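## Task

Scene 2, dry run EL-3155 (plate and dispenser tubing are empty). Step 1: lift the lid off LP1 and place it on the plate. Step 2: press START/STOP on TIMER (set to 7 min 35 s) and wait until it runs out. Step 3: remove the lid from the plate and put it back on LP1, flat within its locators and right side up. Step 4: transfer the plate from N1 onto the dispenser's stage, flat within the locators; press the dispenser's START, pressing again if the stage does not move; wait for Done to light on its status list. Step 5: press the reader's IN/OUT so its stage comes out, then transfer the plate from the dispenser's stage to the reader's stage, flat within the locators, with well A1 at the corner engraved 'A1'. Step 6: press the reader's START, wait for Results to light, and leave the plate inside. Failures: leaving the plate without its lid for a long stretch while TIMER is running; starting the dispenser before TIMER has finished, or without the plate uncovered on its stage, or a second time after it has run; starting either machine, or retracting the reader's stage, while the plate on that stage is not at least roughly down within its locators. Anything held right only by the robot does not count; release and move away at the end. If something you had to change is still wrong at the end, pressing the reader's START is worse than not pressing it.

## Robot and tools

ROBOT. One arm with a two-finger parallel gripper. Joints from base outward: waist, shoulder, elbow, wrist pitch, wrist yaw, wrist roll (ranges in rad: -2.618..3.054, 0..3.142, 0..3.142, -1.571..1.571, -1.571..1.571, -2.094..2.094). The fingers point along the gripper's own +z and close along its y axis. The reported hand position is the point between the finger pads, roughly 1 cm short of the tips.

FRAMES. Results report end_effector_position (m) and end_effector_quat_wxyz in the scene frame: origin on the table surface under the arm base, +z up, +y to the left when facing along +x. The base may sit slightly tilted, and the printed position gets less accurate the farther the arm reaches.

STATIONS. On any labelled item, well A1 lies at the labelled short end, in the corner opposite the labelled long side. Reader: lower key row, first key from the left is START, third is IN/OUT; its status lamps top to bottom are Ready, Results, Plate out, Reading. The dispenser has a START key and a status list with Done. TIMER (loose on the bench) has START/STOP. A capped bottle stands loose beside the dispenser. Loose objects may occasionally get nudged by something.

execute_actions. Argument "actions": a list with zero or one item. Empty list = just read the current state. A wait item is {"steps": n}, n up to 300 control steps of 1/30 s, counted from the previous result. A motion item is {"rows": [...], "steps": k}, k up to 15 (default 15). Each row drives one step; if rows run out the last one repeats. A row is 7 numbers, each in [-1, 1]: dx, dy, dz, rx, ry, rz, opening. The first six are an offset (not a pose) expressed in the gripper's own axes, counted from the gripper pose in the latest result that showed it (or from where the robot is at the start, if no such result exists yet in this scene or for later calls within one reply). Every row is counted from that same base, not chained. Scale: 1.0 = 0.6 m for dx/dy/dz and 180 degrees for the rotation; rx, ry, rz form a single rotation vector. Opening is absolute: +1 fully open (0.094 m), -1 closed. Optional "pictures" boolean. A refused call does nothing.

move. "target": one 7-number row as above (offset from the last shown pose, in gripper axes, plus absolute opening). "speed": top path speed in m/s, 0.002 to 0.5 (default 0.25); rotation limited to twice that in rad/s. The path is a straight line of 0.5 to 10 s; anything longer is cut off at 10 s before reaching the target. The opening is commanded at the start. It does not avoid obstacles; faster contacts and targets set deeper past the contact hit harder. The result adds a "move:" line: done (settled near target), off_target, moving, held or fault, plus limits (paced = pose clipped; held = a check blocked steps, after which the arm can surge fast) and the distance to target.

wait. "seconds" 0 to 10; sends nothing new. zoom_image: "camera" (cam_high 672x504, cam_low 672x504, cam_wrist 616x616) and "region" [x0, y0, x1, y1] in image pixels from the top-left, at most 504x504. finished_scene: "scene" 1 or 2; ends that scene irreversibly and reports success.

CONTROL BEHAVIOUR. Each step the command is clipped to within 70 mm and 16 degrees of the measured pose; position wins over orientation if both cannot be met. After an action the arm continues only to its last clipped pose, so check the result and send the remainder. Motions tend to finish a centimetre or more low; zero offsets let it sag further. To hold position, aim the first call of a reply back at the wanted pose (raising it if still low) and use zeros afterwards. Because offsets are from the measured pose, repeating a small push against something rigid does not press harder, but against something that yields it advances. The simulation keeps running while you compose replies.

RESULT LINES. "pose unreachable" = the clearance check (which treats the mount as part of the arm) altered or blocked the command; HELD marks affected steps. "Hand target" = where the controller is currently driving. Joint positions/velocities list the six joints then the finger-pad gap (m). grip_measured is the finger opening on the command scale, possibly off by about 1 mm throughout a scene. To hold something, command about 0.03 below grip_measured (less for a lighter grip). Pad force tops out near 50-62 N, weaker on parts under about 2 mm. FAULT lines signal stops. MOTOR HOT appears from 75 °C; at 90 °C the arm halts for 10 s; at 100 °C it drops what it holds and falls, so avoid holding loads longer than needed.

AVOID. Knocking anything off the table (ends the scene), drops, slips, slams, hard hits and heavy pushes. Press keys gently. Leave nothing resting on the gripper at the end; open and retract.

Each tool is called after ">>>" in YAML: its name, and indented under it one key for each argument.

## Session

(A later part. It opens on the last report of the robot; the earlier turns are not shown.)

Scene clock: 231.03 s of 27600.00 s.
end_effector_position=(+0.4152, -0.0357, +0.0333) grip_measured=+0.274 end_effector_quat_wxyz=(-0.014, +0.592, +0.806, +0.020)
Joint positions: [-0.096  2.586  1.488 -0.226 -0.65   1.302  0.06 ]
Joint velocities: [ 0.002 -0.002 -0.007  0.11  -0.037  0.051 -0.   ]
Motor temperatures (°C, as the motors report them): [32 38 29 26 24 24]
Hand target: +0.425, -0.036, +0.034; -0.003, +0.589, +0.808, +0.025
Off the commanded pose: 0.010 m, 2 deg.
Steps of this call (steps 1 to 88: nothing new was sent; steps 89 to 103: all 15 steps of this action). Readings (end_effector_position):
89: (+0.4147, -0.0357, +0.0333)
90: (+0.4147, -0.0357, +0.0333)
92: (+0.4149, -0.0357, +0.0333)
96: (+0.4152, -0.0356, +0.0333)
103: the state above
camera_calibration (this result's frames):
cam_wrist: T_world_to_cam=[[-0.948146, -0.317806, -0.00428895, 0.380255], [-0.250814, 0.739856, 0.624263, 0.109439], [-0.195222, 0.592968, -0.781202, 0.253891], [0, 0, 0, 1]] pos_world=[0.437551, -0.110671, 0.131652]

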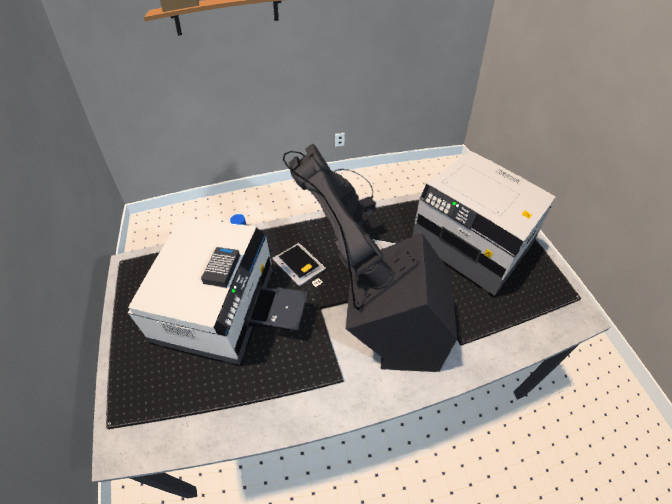

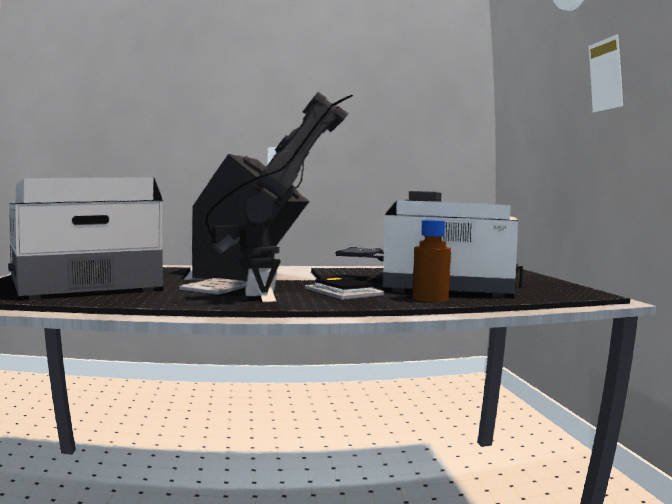

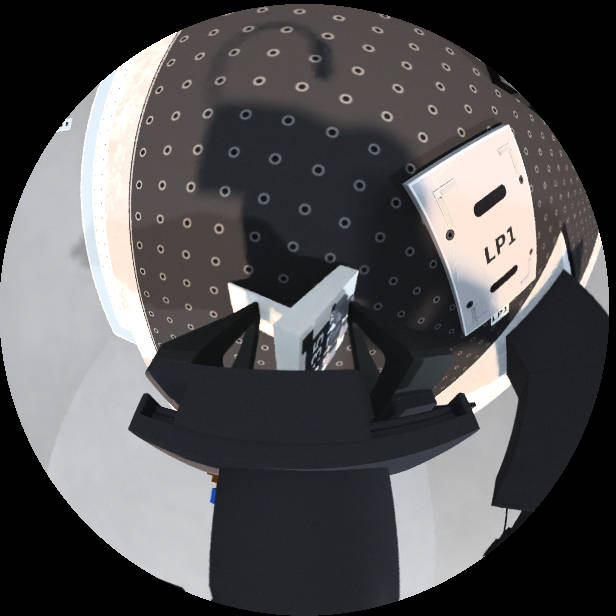

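Key looks depressed; release and look.

>>> move:
  target: [-0.014,0.017,-0.012,-0.0076,-0.004,0,1]
  speed: 0.03

>>> move:
  target: [0,-0.03,-0.15,0,0,0,1]
  speed: 0.06

>>> zoom_image:
  camera: "cam_wrist"
  region: [200,200,380,380]

Scene clock: 234.30 s of 27600.00 s.
end_effector_position=(+0.4142, -0.0322, +0.0313) grip_measured=+1.000 end_effector_quat_wxyz=(-0.017, +0.589, +0.807, +0.020)
Joint positions: [-0.087  2.586  1.488 -0.226 -0.65   1.302  0.094]
Joint velocities: [-0.007 -0.002 -0.002 -0.022 -0.007 -0.037  0.   ]
Motor temperatures (°C, as the motors report them): [32 39 29 26 24 24]
Hand target: +0.427, -0.041, +0.040; -0.002, +0.592, +0.805, +0.026
Off the commanded pose: 0.018 m, 2 deg.
move: off_target
camera_calibration (this result's frames):
cam_wrist: T_world_to_cam=[[-0.946001, -0.324163, -0.000688656, 0.379165], [-0.252836, 0.736514, 0.627392, 0.10853], [-0.20287, 0.593688, -0.778703, 0.253222], [0, 0, 0, 1]] pos_world=[0.437502, -0.107358, 0.129355]

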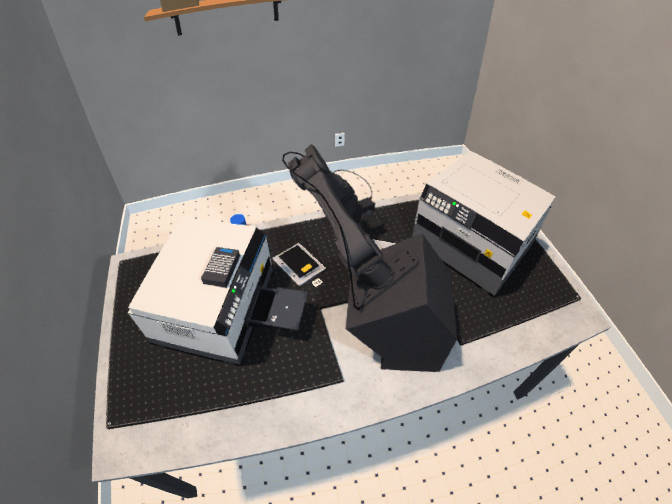

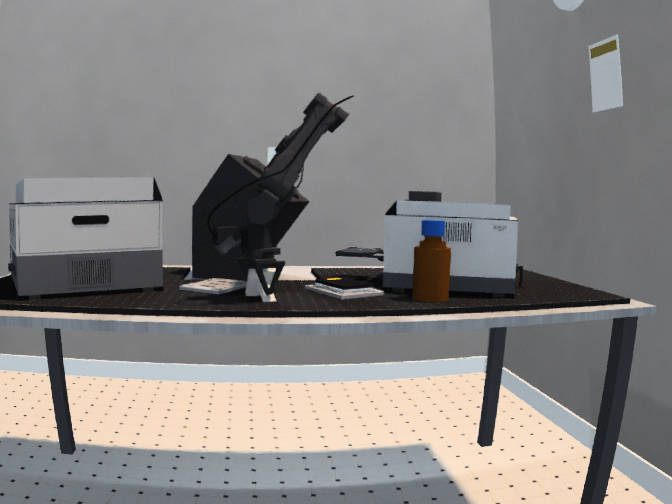

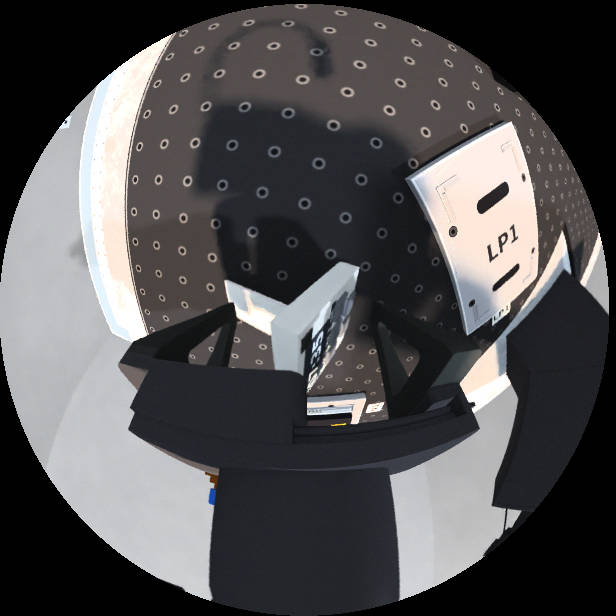

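Scene clock: 236.23 s of 27600.00 s.
end_effector_position=(+0.3988, -0.0367, +0.1101) grip_measured=+1.000 end_effector_quat_wxyz=(-0.021, +0.584, +0.811, +0.019)
Joint positions: [-0.208  2.374  1.358 -0.412 -0.679  1.132  0.094]
Joint velocities: [-0.007 -0.002  0.007 -0.051 -0.051 -0.007  0.   ]
Motor temperatures (°C, as the motors report them): [32 39 29 26 24 24]
Hand target: +0.397, -0.041, +0.120; -0.017, +0.590, +0.807, +0.021
Off the commanded pose: 0.012 m, 1 deg.
move: off_target
camera_calibration (this result's frames):
cam_wrist: T_world_to_cam=[[-0.941688, -0.336459, 0.00440904, 0.36048], [-0.257843, 0.729951, 0.633, 0.0596172], [-0.216197, 0.594952, -0.774139, 0.318905], [0, 0, 0, 1]] pos_world=[0.423778, -0.111964, 0.20755]

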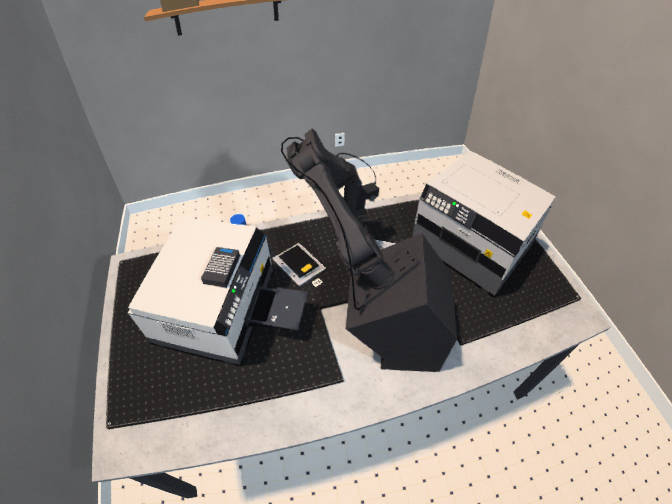

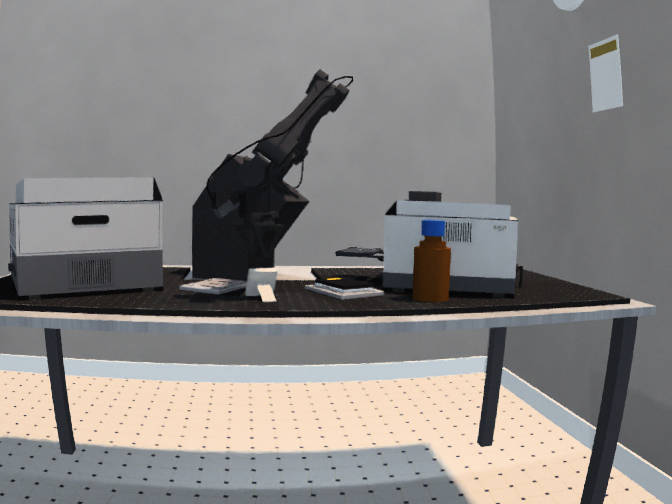

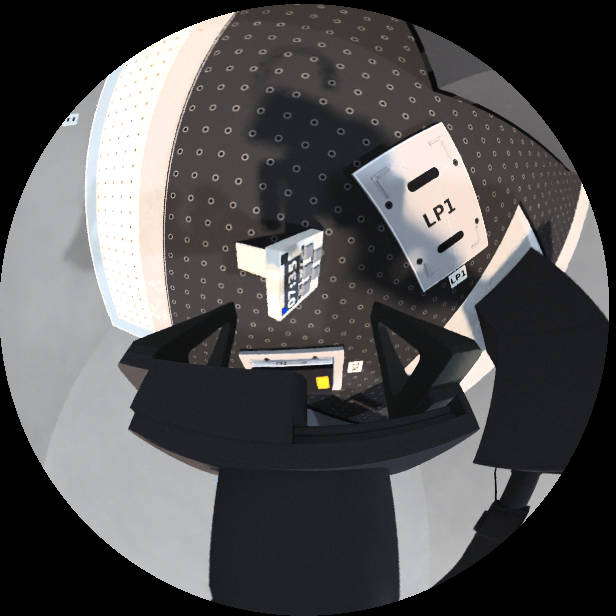

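Region (200, 200, 380, 380) of cam_wrist's 616x616 image, scaled by 2.800, with more detail than that image has.

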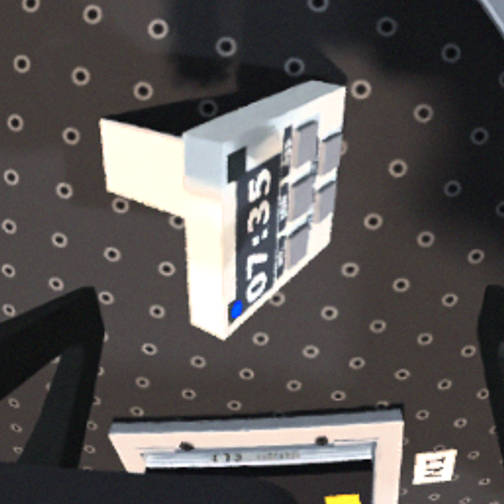

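>>> execute_actions:
  actions:
    - {"steps":300}
  pictures: false

>>> execute_actions:
  actions:
    - {"steps":300}
  pictures: false

>>> execute_actions:
  actions:
    - {"steps":300}
  pictures: false

>>> execute_actions:
  actions:
    - {"steps":300}
  pictures: false

>>> execute_actions:
  actions:
    - {"steps":300}
  pictures: false

>>> execute_actions:
  actions:
    - {"steps":300}
  pictures: false

>>> execute_actions:
  actions:
    - {"steps":300}
  pictures: false

>>> execute_actions:
  actions:
    - {"steps":300}
  pictures: false

>>> execute_actions:
  actions:
    - {"steps":300}
  pictures: false

>>> execute_actions:
  actions:
    - {"steps":300}
  pictures: true

>>> execute_actions:
  actions:
    - {"steps":300}
  pictures: false

>>> execute_actions:
  actions:
    - {"steps":300}
  pictures: false

>>> execute_actions:
  actions:
    - {"steps":300}
  pictures: false

>>> execute_actions:
  actions:
    - {"steps":300}
  pictures: false

>>> execute_actions:
  actions:
    - {"steps":300}
  pictures: true

Scene clock: 246.37 s of 27600.00 s.
end_effector_position=(+0.3983, -0.0365, +0.1101) grip_measured=+1.000 end_effector_quat_wxyz=(-0.022, +0.584, +0.811, +0.019)
Joint positions: [-0.208  2.374  1.358 -0.414 -0.679  1.13   0.094]
Joint velocities: [-0.017 -0.012 -0.002  0.095 -0.051 -0.037  0.   ]
Motor temperatures (°C, as the motors report them): [33 41 28 26 24 24]
Hand target: +0.397, -0.041, +0.120; -0.017, +0.590, +0.807, +0.021
Off the commanded pose: 0.012 m, 1 deg.
Steps of this call (steps 1 to 304: nothing new was sent). Readings (end_effector_position):
1: (+0.3987, -0.0366, +0.1101)
2: (+0.3986, -0.0366, +0.1101)
4: (+0.3985, -0.0366, +0.1101)
8: (+0.3984, -0.0366, +0.1101)
304: the state above

Scene clock: 256.37 s of 27600.00 s.
end_effector_position=(+0.3983, -0.0365, +0.1101) grip_measured=+1.000 end_effector_quat_wxyz=(-0.022, +0.584, +0.811, +0.019)
Joint positions: [-0.208  2.374  1.358 -0.414 -0.679  1.13   0.094]
Joint velocities: [-0.007  0.002  0.002 -0.081 -0.051 -0.066  0.   ]
Motor temperatures (°C, as the motors report them): [33 41 28 25 24 24]
Hand target: +0.397, -0.041, +0.120; -0.017, +0.590, +0.807, +0.021
Off the commanded pose: 0.012 m, 1 deg.
Steps of this call (steps 1 to 300: nothing new was sent). Readings (end_effector_position):
1: (+0.3983, -0.0365, +0.1101)
2: (+0.3983, -0.0365, +0.1101)
4: (+0.3983, -0.0365, +0.1101)
8: (+0.3983, -0.0365, +0.1101)
300: the state above

Scene clock: 266.37 s of 27600.00 s.
end_effector_position=(+0.3983, -0.0365, +0.1101) grip_measured=+1.000 end_effector_quat_wxyz=(-0.022, +0.584, +0.811, +0.019)
Joint positions: [-0.208  2.374  1.358 -0.414 -0.679  1.13   0.094]
Joint velocities: [-0.007 -0.012  0.002  0.007  0.037 -0.051  0.   ]
Motor temperatures (°C, as the motors report them): [33 42 28 25 24 24]
Hand target: +0.397, -0.041, +0.120; -0.017, +0.590, +0.807, +0.021
Off the commanded pose: 0.012 m, 1 deg.
Steps of this call (steps 1 to 300: nothing new was sent). Readings (end_effector_position):
1: (+0.3983, -0.0365, +0.1101)
2: (+0.3983, -0.0365, +0.1101)
4: (+0.3983, -0.0365, +0.1101)
8: (+0.3983, -0.0365, +0.1101)
300: the state above

Scene clock: 276.37 s of 27600.00 s.
end_effector_position=(+0.3983, -0.0365, +0.1101) grip_measured=+1.000 end_effector_quat_wxyz=(-0.022, +0.584, +0.811, +0.019)
Joint positions: [-0.208  2.374  1.358 -0.414 -0.679  1.13   0.094]
Joint velocities: [ 0.012  0.017 -0.022  0.066 -0.051  0.051  0.   ]
Motor temperatures (°C, as the motors report them): [33 42 28 25 24 24]
Hand target: +0.397, -0.041, +0.120; -0.017, +0.590, +0.807, +0.021
Off the commanded pose: 0.012 m, 1 deg.
Steps of this call (steps 1 to 300: nothing new was sent). Readings (end_effector_position):
1: (+0.3983, -0.0365, +0.1101)
2: (+0.3983, -0.0365, +0.1101)
4: (+0.3983, -0.0365, +0.1101)
8: (+0.3983, -0.0365, +0.1101)
300: the state above

Scene clock: 286.37 s of 27600.00 s.
end_effector_position=(+0.3983, -0.0365, +0.1101) grip_measured=+1.000 end_effector_quat_wxyz=(-0.022, +0.584, +0.811, +0.019)
Joint positions: [-0.208  2.374  1.358 -0.414 -0.679  1.13   0.094]
Joint velocities: [ 0.007  0.007 -0.002  0.022 -0.037 -0.037  0.   ]
Motor temperatures (°C, as the motors report them): [33 43 28 25 24 24]
Hand target: +0.397, -0.041, +0.120; -0.017, +0.590, +0.807, +0.021
Off the commanded pose: 0.012 m, 1 deg.
Steps of this call (steps 1 to 300: nothing new was sent). Readings (end_effector_position):
1: (+0.3983, -0.0365, +0.1101)
2: (+0.3983, -0.0365, +0.1101)
4: (+0.3983, -0.0365, +0.1101)
8: (+0.3983, -0.0365, +0.1101)
300: the state above

Scene clock: 296.37 s of 27600.00 s.
end_effector_position=(+0.3983, -0.0365, +0.1101) grip_measured=+1.000 end_effector_quat_wxyz=(-0.022, +0.584, +0.811, +0.019)
Joint positions: [-0.208  2.374  1.358 -0.414 -0.679  1.13   0.094]
Joint velocities: [ 0.007  0.012 -0.002 -0.022 -0.081  0.037  0.   ]
Motor temperatures (°C, as the motors report them): [34 43 28 25 24 24]
Hand target: +0.397, -0.041, +0.120; -0.017, +0.590, +0.807, +0.021
Off the commanded pose: 0.012 m, 1 deg.
Steps of this call (steps 1 to 300: nothing new was sent). Readings (end_effector_position):
1: (+0.3983, -0.0365, +0.1101)
2: (+0.3983, -0.0365, +0.1101)
4: (+0.3983, -0.0365, +0.1101)
8: (+0.3983, -0.0365, +0.1101)
300: the state above

Scene clock: 306.37 s of 27600.00 s.
end_effector_position=(+0.3983, -0.0365, +0.1101) grip_measured=+1.000 end_effector_quat_wxyz=(-0.022, +0.584, +0.811, +0.019)
Joint positions: [-0.208  2.374  1.358 -0.414 -0.679  1.13   0.094]
Joint velocities: [ 0.002 -0.007 -0.017 -0.051 -0.037 -0.051  0.   ]
Motor temperatures (°C, as the motors report them): [34 44 27 25 24 24]
Hand target: +0.397, -0.041, +0.120; -0.017, +0.590, +0.807, +0.021
Off the commanded pose: 0.012 m, 1 deg.
Steps of this call (steps 1 to 300: nothing new was sent). Readings (end_effector_position):
1: (+0.3983, -0.0365, +0.1101)
2: (+0.3983, -0.0365, +0.1101)
4: (+0.3983, -0.0365, +0.1101)
8: (+0.3983, -0.0365, +0.1101)
300: the state above

Scene clock: 316.37 s of 27600.00 s.
end_effector_position=(+0.3983, -0.0365, +0.1101) grip_measured=+1.000 end_effector_quat_wxyz=(-0.022, +0.584, +0.811, +0.019)
Joint positions: [-0.208  2.374  1.358 -0.414 -0.679  1.13   0.094]
Joint velocities: [-0.012  0.007 -0.022 -0.066 -0.022  0.051  0.   ]
Motor temperatures (°C, as the motors report them): [34 44 27 25 24 24]
Hand target: +0.397, -0.041, +0.120; -0.017, +0.590, +0.807, +0.021
Off the commanded pose: 0.012 m, 1 deg.
Steps of this call (steps 1 to 300: nothing new was sent). Readings (end_effector_position):
1: (+0.3983, -0.0365, +0.1101)
2: (+0.3983, -0.0365, +0.1101)
4: (+0.3983, -0.0365, +0.1101)
8: (+0.3983, -0.0365, +0.1101)
300: the state above

Scene clock: 326.37 s of 27600.00 s.
end_effector_position=(+0.3983, -0.0365, +0.1101) grip_measured=+1.000 end_effector_quat_wxyz=(-0.022, +0.584, +0.811, +0.019)
Joint positions: [-0.208  2.374  1.358 -0.414 -0.679  1.13   0.094]
Joint velocities: [-0.007 -0.017 -0.017 -0.022 -0.007  0.037  0.   ]
Motor temperatures (°C, as the motors report them): [34 44 27 25 24 24]
Hand target: +0.397, -0.041, +0.120; -0.017, +0.590, +0.807, +0.021
Off the commanded pose: 0.012 m, 1 deg.
Steps of this call (steps 1 to 300: nothing new was sent). Readings (end_effector_position):
1: (+0.3983, -0.0365, +0.1101)
2: (+0.3983, -0.0365, +0.1101)
4: (+0.3983, -0.0365, +0.1101)
8: (+0.3983, -0.0365, +0.1101)
300: the state above

Scene clock: 336.37 s of 27600.00 s.
end_effector_position=(+0.3983, -0.0365, +0.1101) grip_measured=+1.000 end_effector_quat_wxyz=(-0.022, +0.584, +0.811, +0.019)
Joint positions: [-0.208  2.374  1.358 -0.414 -0.679  1.13   0.094]
Joint velocities: [ 0.012  0.002 -0.002 -0.051  0.007 -0.022  0.   ]
Motor temperatures (°C, as the motors report them): [34 45 27 25 24 24]
Hand target: +0.397, -0.041, +0.120; -0.017, +0.590, +0.807, +0.021
Off the commanded pose: 0.012 m, 1 deg.
Steps of this call (steps 1 to 300: nothing new was sent). Readings (end_effector_position):
1: (+0.3983, -0.0365, +0.1101)
2: (+0.3983, -0.0365, +0.1101)
4: (+0.3983, -0.0365, +0.1101)
8: (+0.3983, -0.0365, +0.1101)
300: the state above
camera_calibration (this result's frames):
cam_wrist: T_world_to_cam=[[-0.941491, -0.336989, 0.00580568, 0.35983], [-0.257177, 0.729431, 0.63387, 0.0590185], [-0.217842, 0.595289, -0.773418, 0.319329], [0, 0, 0, 1]] pos_world=[0.423518, -0.111885, 0.207476]

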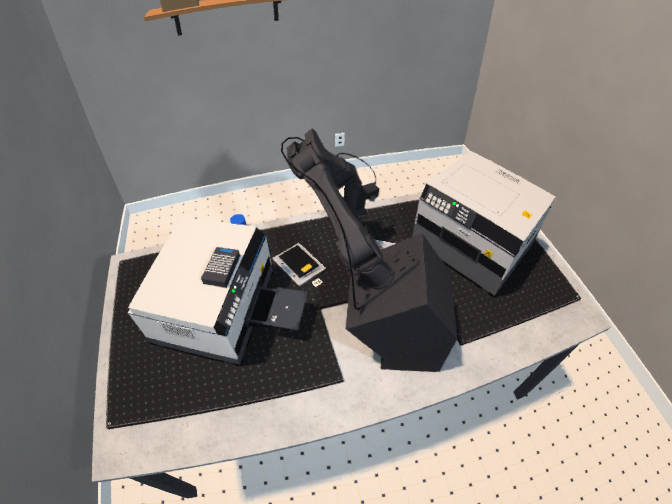

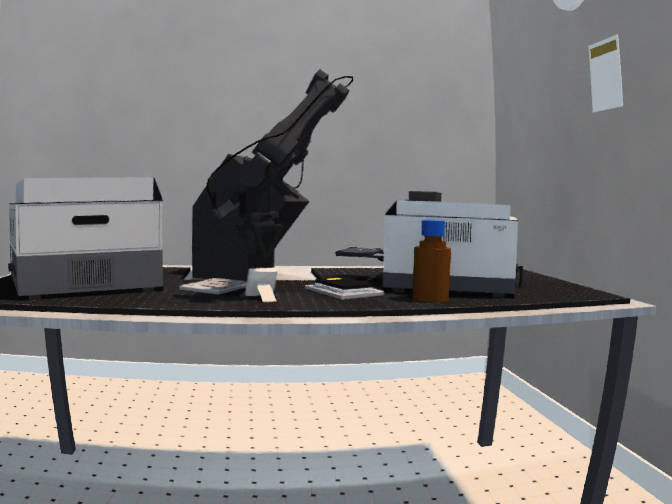

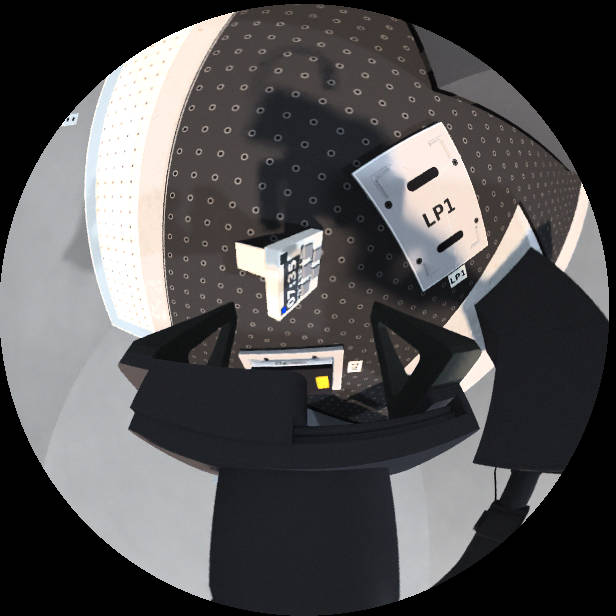

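Scene clock: 346.37 s of 27600.00 s.
end_effector_position=(+0.3983, -0.0365, +0.1101) grip_measured=+1.000 end_effector_quat_wxyz=(-0.022, +0.584, +0.811, +0.019)
Joint positions: [-0.208  2.374  1.358 -0.414 -0.679  1.13   0.094]
Joint velocities: [ 0.002 -0.017  0.002  0.037 -0.051 -0.037  0.   ]
Motor temperatures (°C, as the motors report them): [34 45 27 25 24 24]
Hand target: +0.397, -0.041, +0.120; -0.017, +0.590, +0.807, +0.021
Off the commanded pose: 0.012 m, 1 deg.
Steps of this call (steps 1 to 300: nothing new was sent). Readings (end_effector_position):
1: (+0.3983, -0.0365, +0.1101)
2: (+0.3983, -0.0365, +0.1101)
4: (+0.3983, -0.0365, +0.1101)
8: (+0.3983, -0.0365, +0.1101)
300: the state above

Scene clock: 356.37 s of 27600.00 s.
end_effector_position=(+0.3983, -0.0365, +0.1101) grip_measured=+1.000 end_effector_quat_wxyz=(-0.022, +0.584, +0.811, +0.019)
Joint positions: [-0.208  2.374  1.358 -0.414 -0.679  1.13   0.094]
Joint velocities: [-0.007  0.017 -0.012  0.007  0.007  0.037  0.   ]
Motor temperatures (°C, as the motors report them): [35 45 27 25 24 24]
Hand target: +0.397, -0.041, +0.120; -0.017, +0.590, +0.807, +0.021
Off the commanded pose: 0.012 m, 1 deg.
Steps of this call (steps 1 to 300: nothing new was sent). Readings (end_effector_position):
1: (+0.3983, -0.0365, +0.1101)
2: (+0.3983, -0.0365, +0.1101)
4: (+0.3983, -0.0365, +0.1101)
8: (+0.3983, -0.0365, +0.1101)
300: the state above

Scene clock: 366.37 s of 27600.00 s.
end_effector_position=(+0.3983, -0.0365, +0.1101) grip_measured=+1.000 end_effector_quat_wxyz=(-0.022, +0.584, +0.811, +0.019)
Joint positions: [-0.208  2.374  1.358 -0.414 -0.679  1.13   0.094]
Joint velocities: [ 0.022  0.012  0.012 -0.022 -0.007 -0.051  0.   ]
Motor temperatures (°C, as the motors report them): [35 46 27 25 24 24]
Hand target: +0.397, -0.041, +0.120; -0.017, +0.590, +0.807, +0.021
Off the commanded pose: 0.012 m, 1 deg.
Steps of this call (steps 1 to 300: nothing new was sent). Readings (end_effector_position):
1: (+0.3983, -0.0365, +0.1101)
2: (+0.3983, -0.0365, +0.1101)
4: (+0.3983, -0.0365, +0.1101)
8: (+0.3983, -0.0365, +0.1101)
300: the state above

Scene clock: 376.37 s of 27600.00 s.
end_effector_position=(+0.3983, -0.0365, +0.1101) grip_measured=+1.000 end_effector_quat_wxyz=(-0.022, +0.584, +0.811, +0.019)
Joint positions: [-0.208  2.374  1.358 -0.414 -0.679  1.13   0.094]
Joint velocities: [-0.002 -0.017  0.002  0.037 -0.022 -0.081  0.   ]
Motor temperatures (°C, as the motors report them): [35 46 27 25 24 24]
Hand target: +0.397, -0.041, +0.120; -0.017, +0.590, +0.807, +0.021
Off the commanded pose: 0.012 m, 1 deg.
Steps of this call (steps 1 to 300: nothing new was sent). Readings (end_effector_position):
1: (+0.3983, -0.0365, +0.1101)
2: (+0.3983, -0.0365, +0.1101)
4: (+0.3983, -0.0365, +0.1101)
8: (+0.3983, -0.0365, +0.1101)
300: the state above

Scene clock: 386.37 s of 27600.00 s.
end_effector_position=(+0.3983, -0.0365, +0.1101) grip_measured=+1.000 end_effector_quat_wxyz=(-0.022, +0.584, +0.811, +0.019)
Joint positions: [-0.208  2.374  1.358 -0.414 -0.679  1.13   0.094]
Joint velocities: [ 0.002 -0.002  0.007  0.022  0.081 -0.051  0.   ]
Motor temperatures (°C, as the motors report them): [35 46 27 25 24 24]
Hand target: +0.397, -0.041, +0.120; -0.017, +0.590, +0.807, +0.021
Off the commanded pose: 0.012 m, 1 deg.
Steps of this call (steps 1 to 300: nothing new was sent). Readings (end_effector_position):
1: (+0.3983, -0.0365, +0.1101)
2: (+0.3983, -0.0365, +0.1101)
4: (+0.3983, -0.0365, +0.1101)
8: (+0.3983, -0.0365, +0.1101)
300: the state above
camera_calibration (this result's frames):
cam_wrist: T_world_to_cam=[[-0.941491, -0.336989, 0.00580568, 0.35983], [-0.257177, 0.729431, 0.63387, 0.0590185], [-0.217842, 0.595289, -0.773418, 0.319329], [0, 0, 0, 1]] pos_world=[0.423518, -0.111885, 0.207476]

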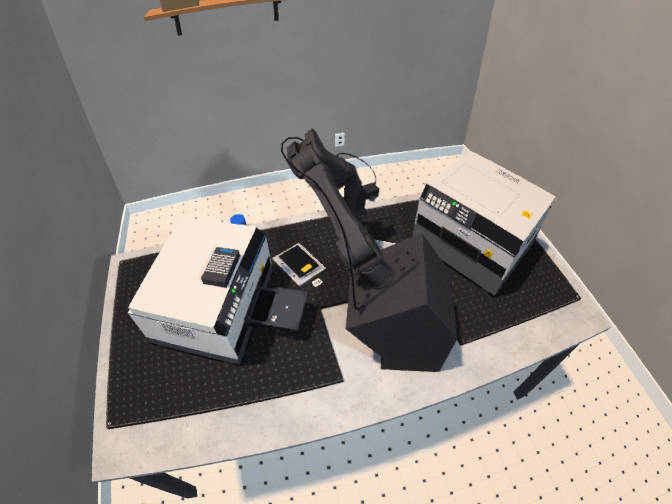

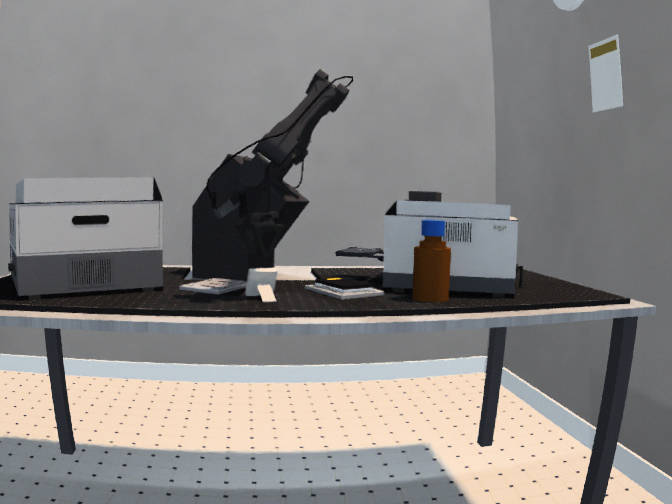

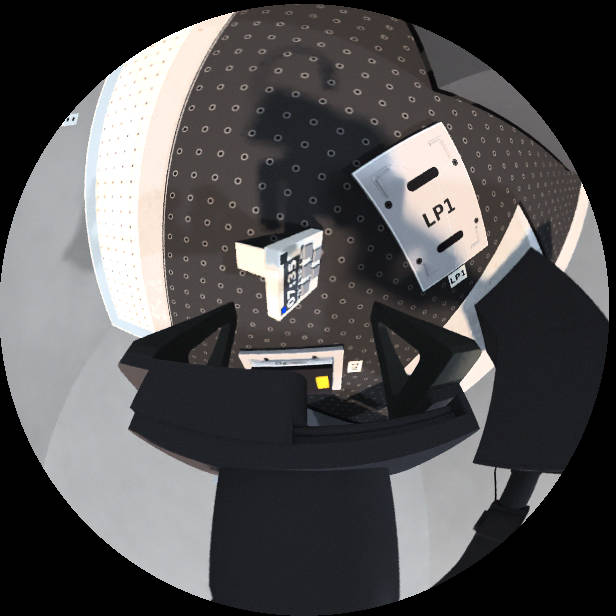

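>>> zoom_image:
  camera: "cam_high"
  region: [200,230,340,370]

Region (200, 230, 340, 370) of cam_high's 672x504 image, scaled by 3.600, with more detail than that image has.

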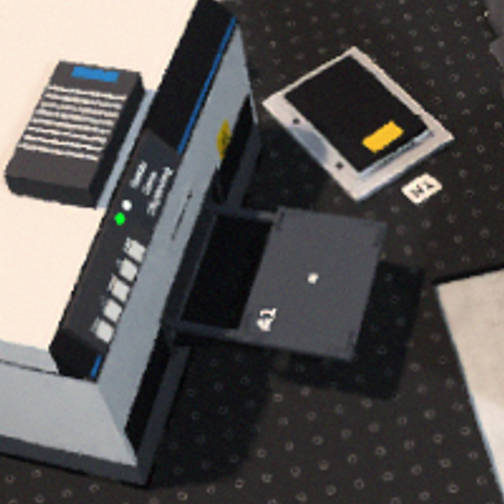

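>>> move:
  target: [0.577,-0.28,-0.2,0,-0.02,-0.275,0.9]
  speed: 0.15

Scene clock: 396.23 s of 27600.00 s.
end_effector_position=(+0.1230, +0.2177, +0.2338) grip_measured=+0.903 end_effector_quat_wxyz=(-0.001, +0.186, +0.982, -0.015)
Joint positions: [ 0.892  0.855  0.55  -0.666 -0.137  1.363  0.089]
Joint velocities: [ 0.002 -0.002  0.007 -0.11  -0.081  0.007 -0.001]
Motor temperatures (°C, as the motors report them): [34 45 28 25 24 24]
Hand target: +0.131, +0.227, +0.243; +0.014, +0.186, +0.983, -0.002
Off the commanded pose: 0.022 m, 3 deg.
move: off_target
camera_calibration (this result's frames):
cam_wrist: T_world_to_cam=[[-0.347477, -0.936762, 0.0416675, 0.234747], [-0.751604, 0.304815, 0.584961, -0.110981], [-0.56067, 0.171943, -0.80999, 0.346627], [0, 0, 0, 1]] pos_world=[0.192499, 0.19413, 0.335903]

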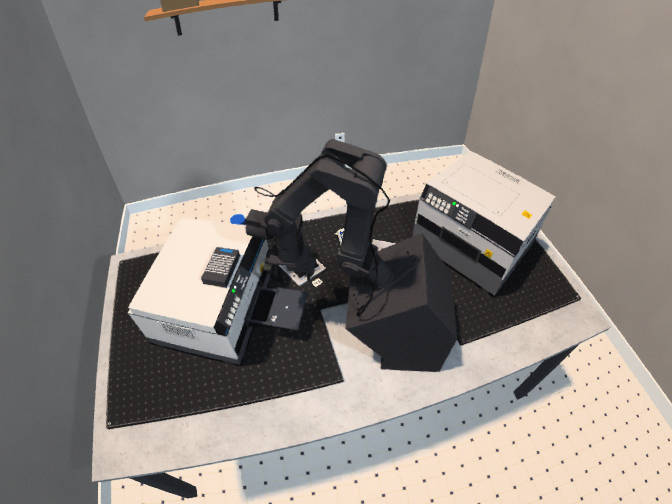

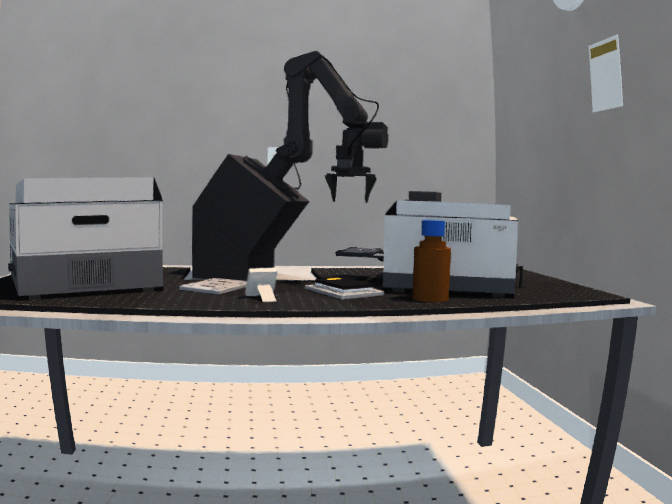

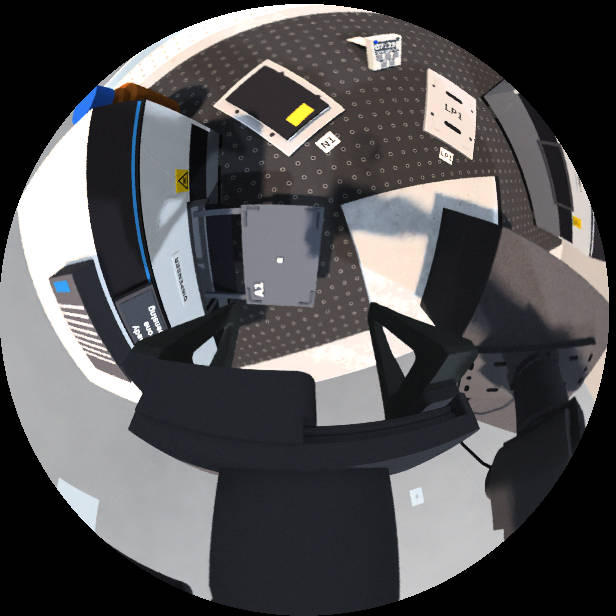

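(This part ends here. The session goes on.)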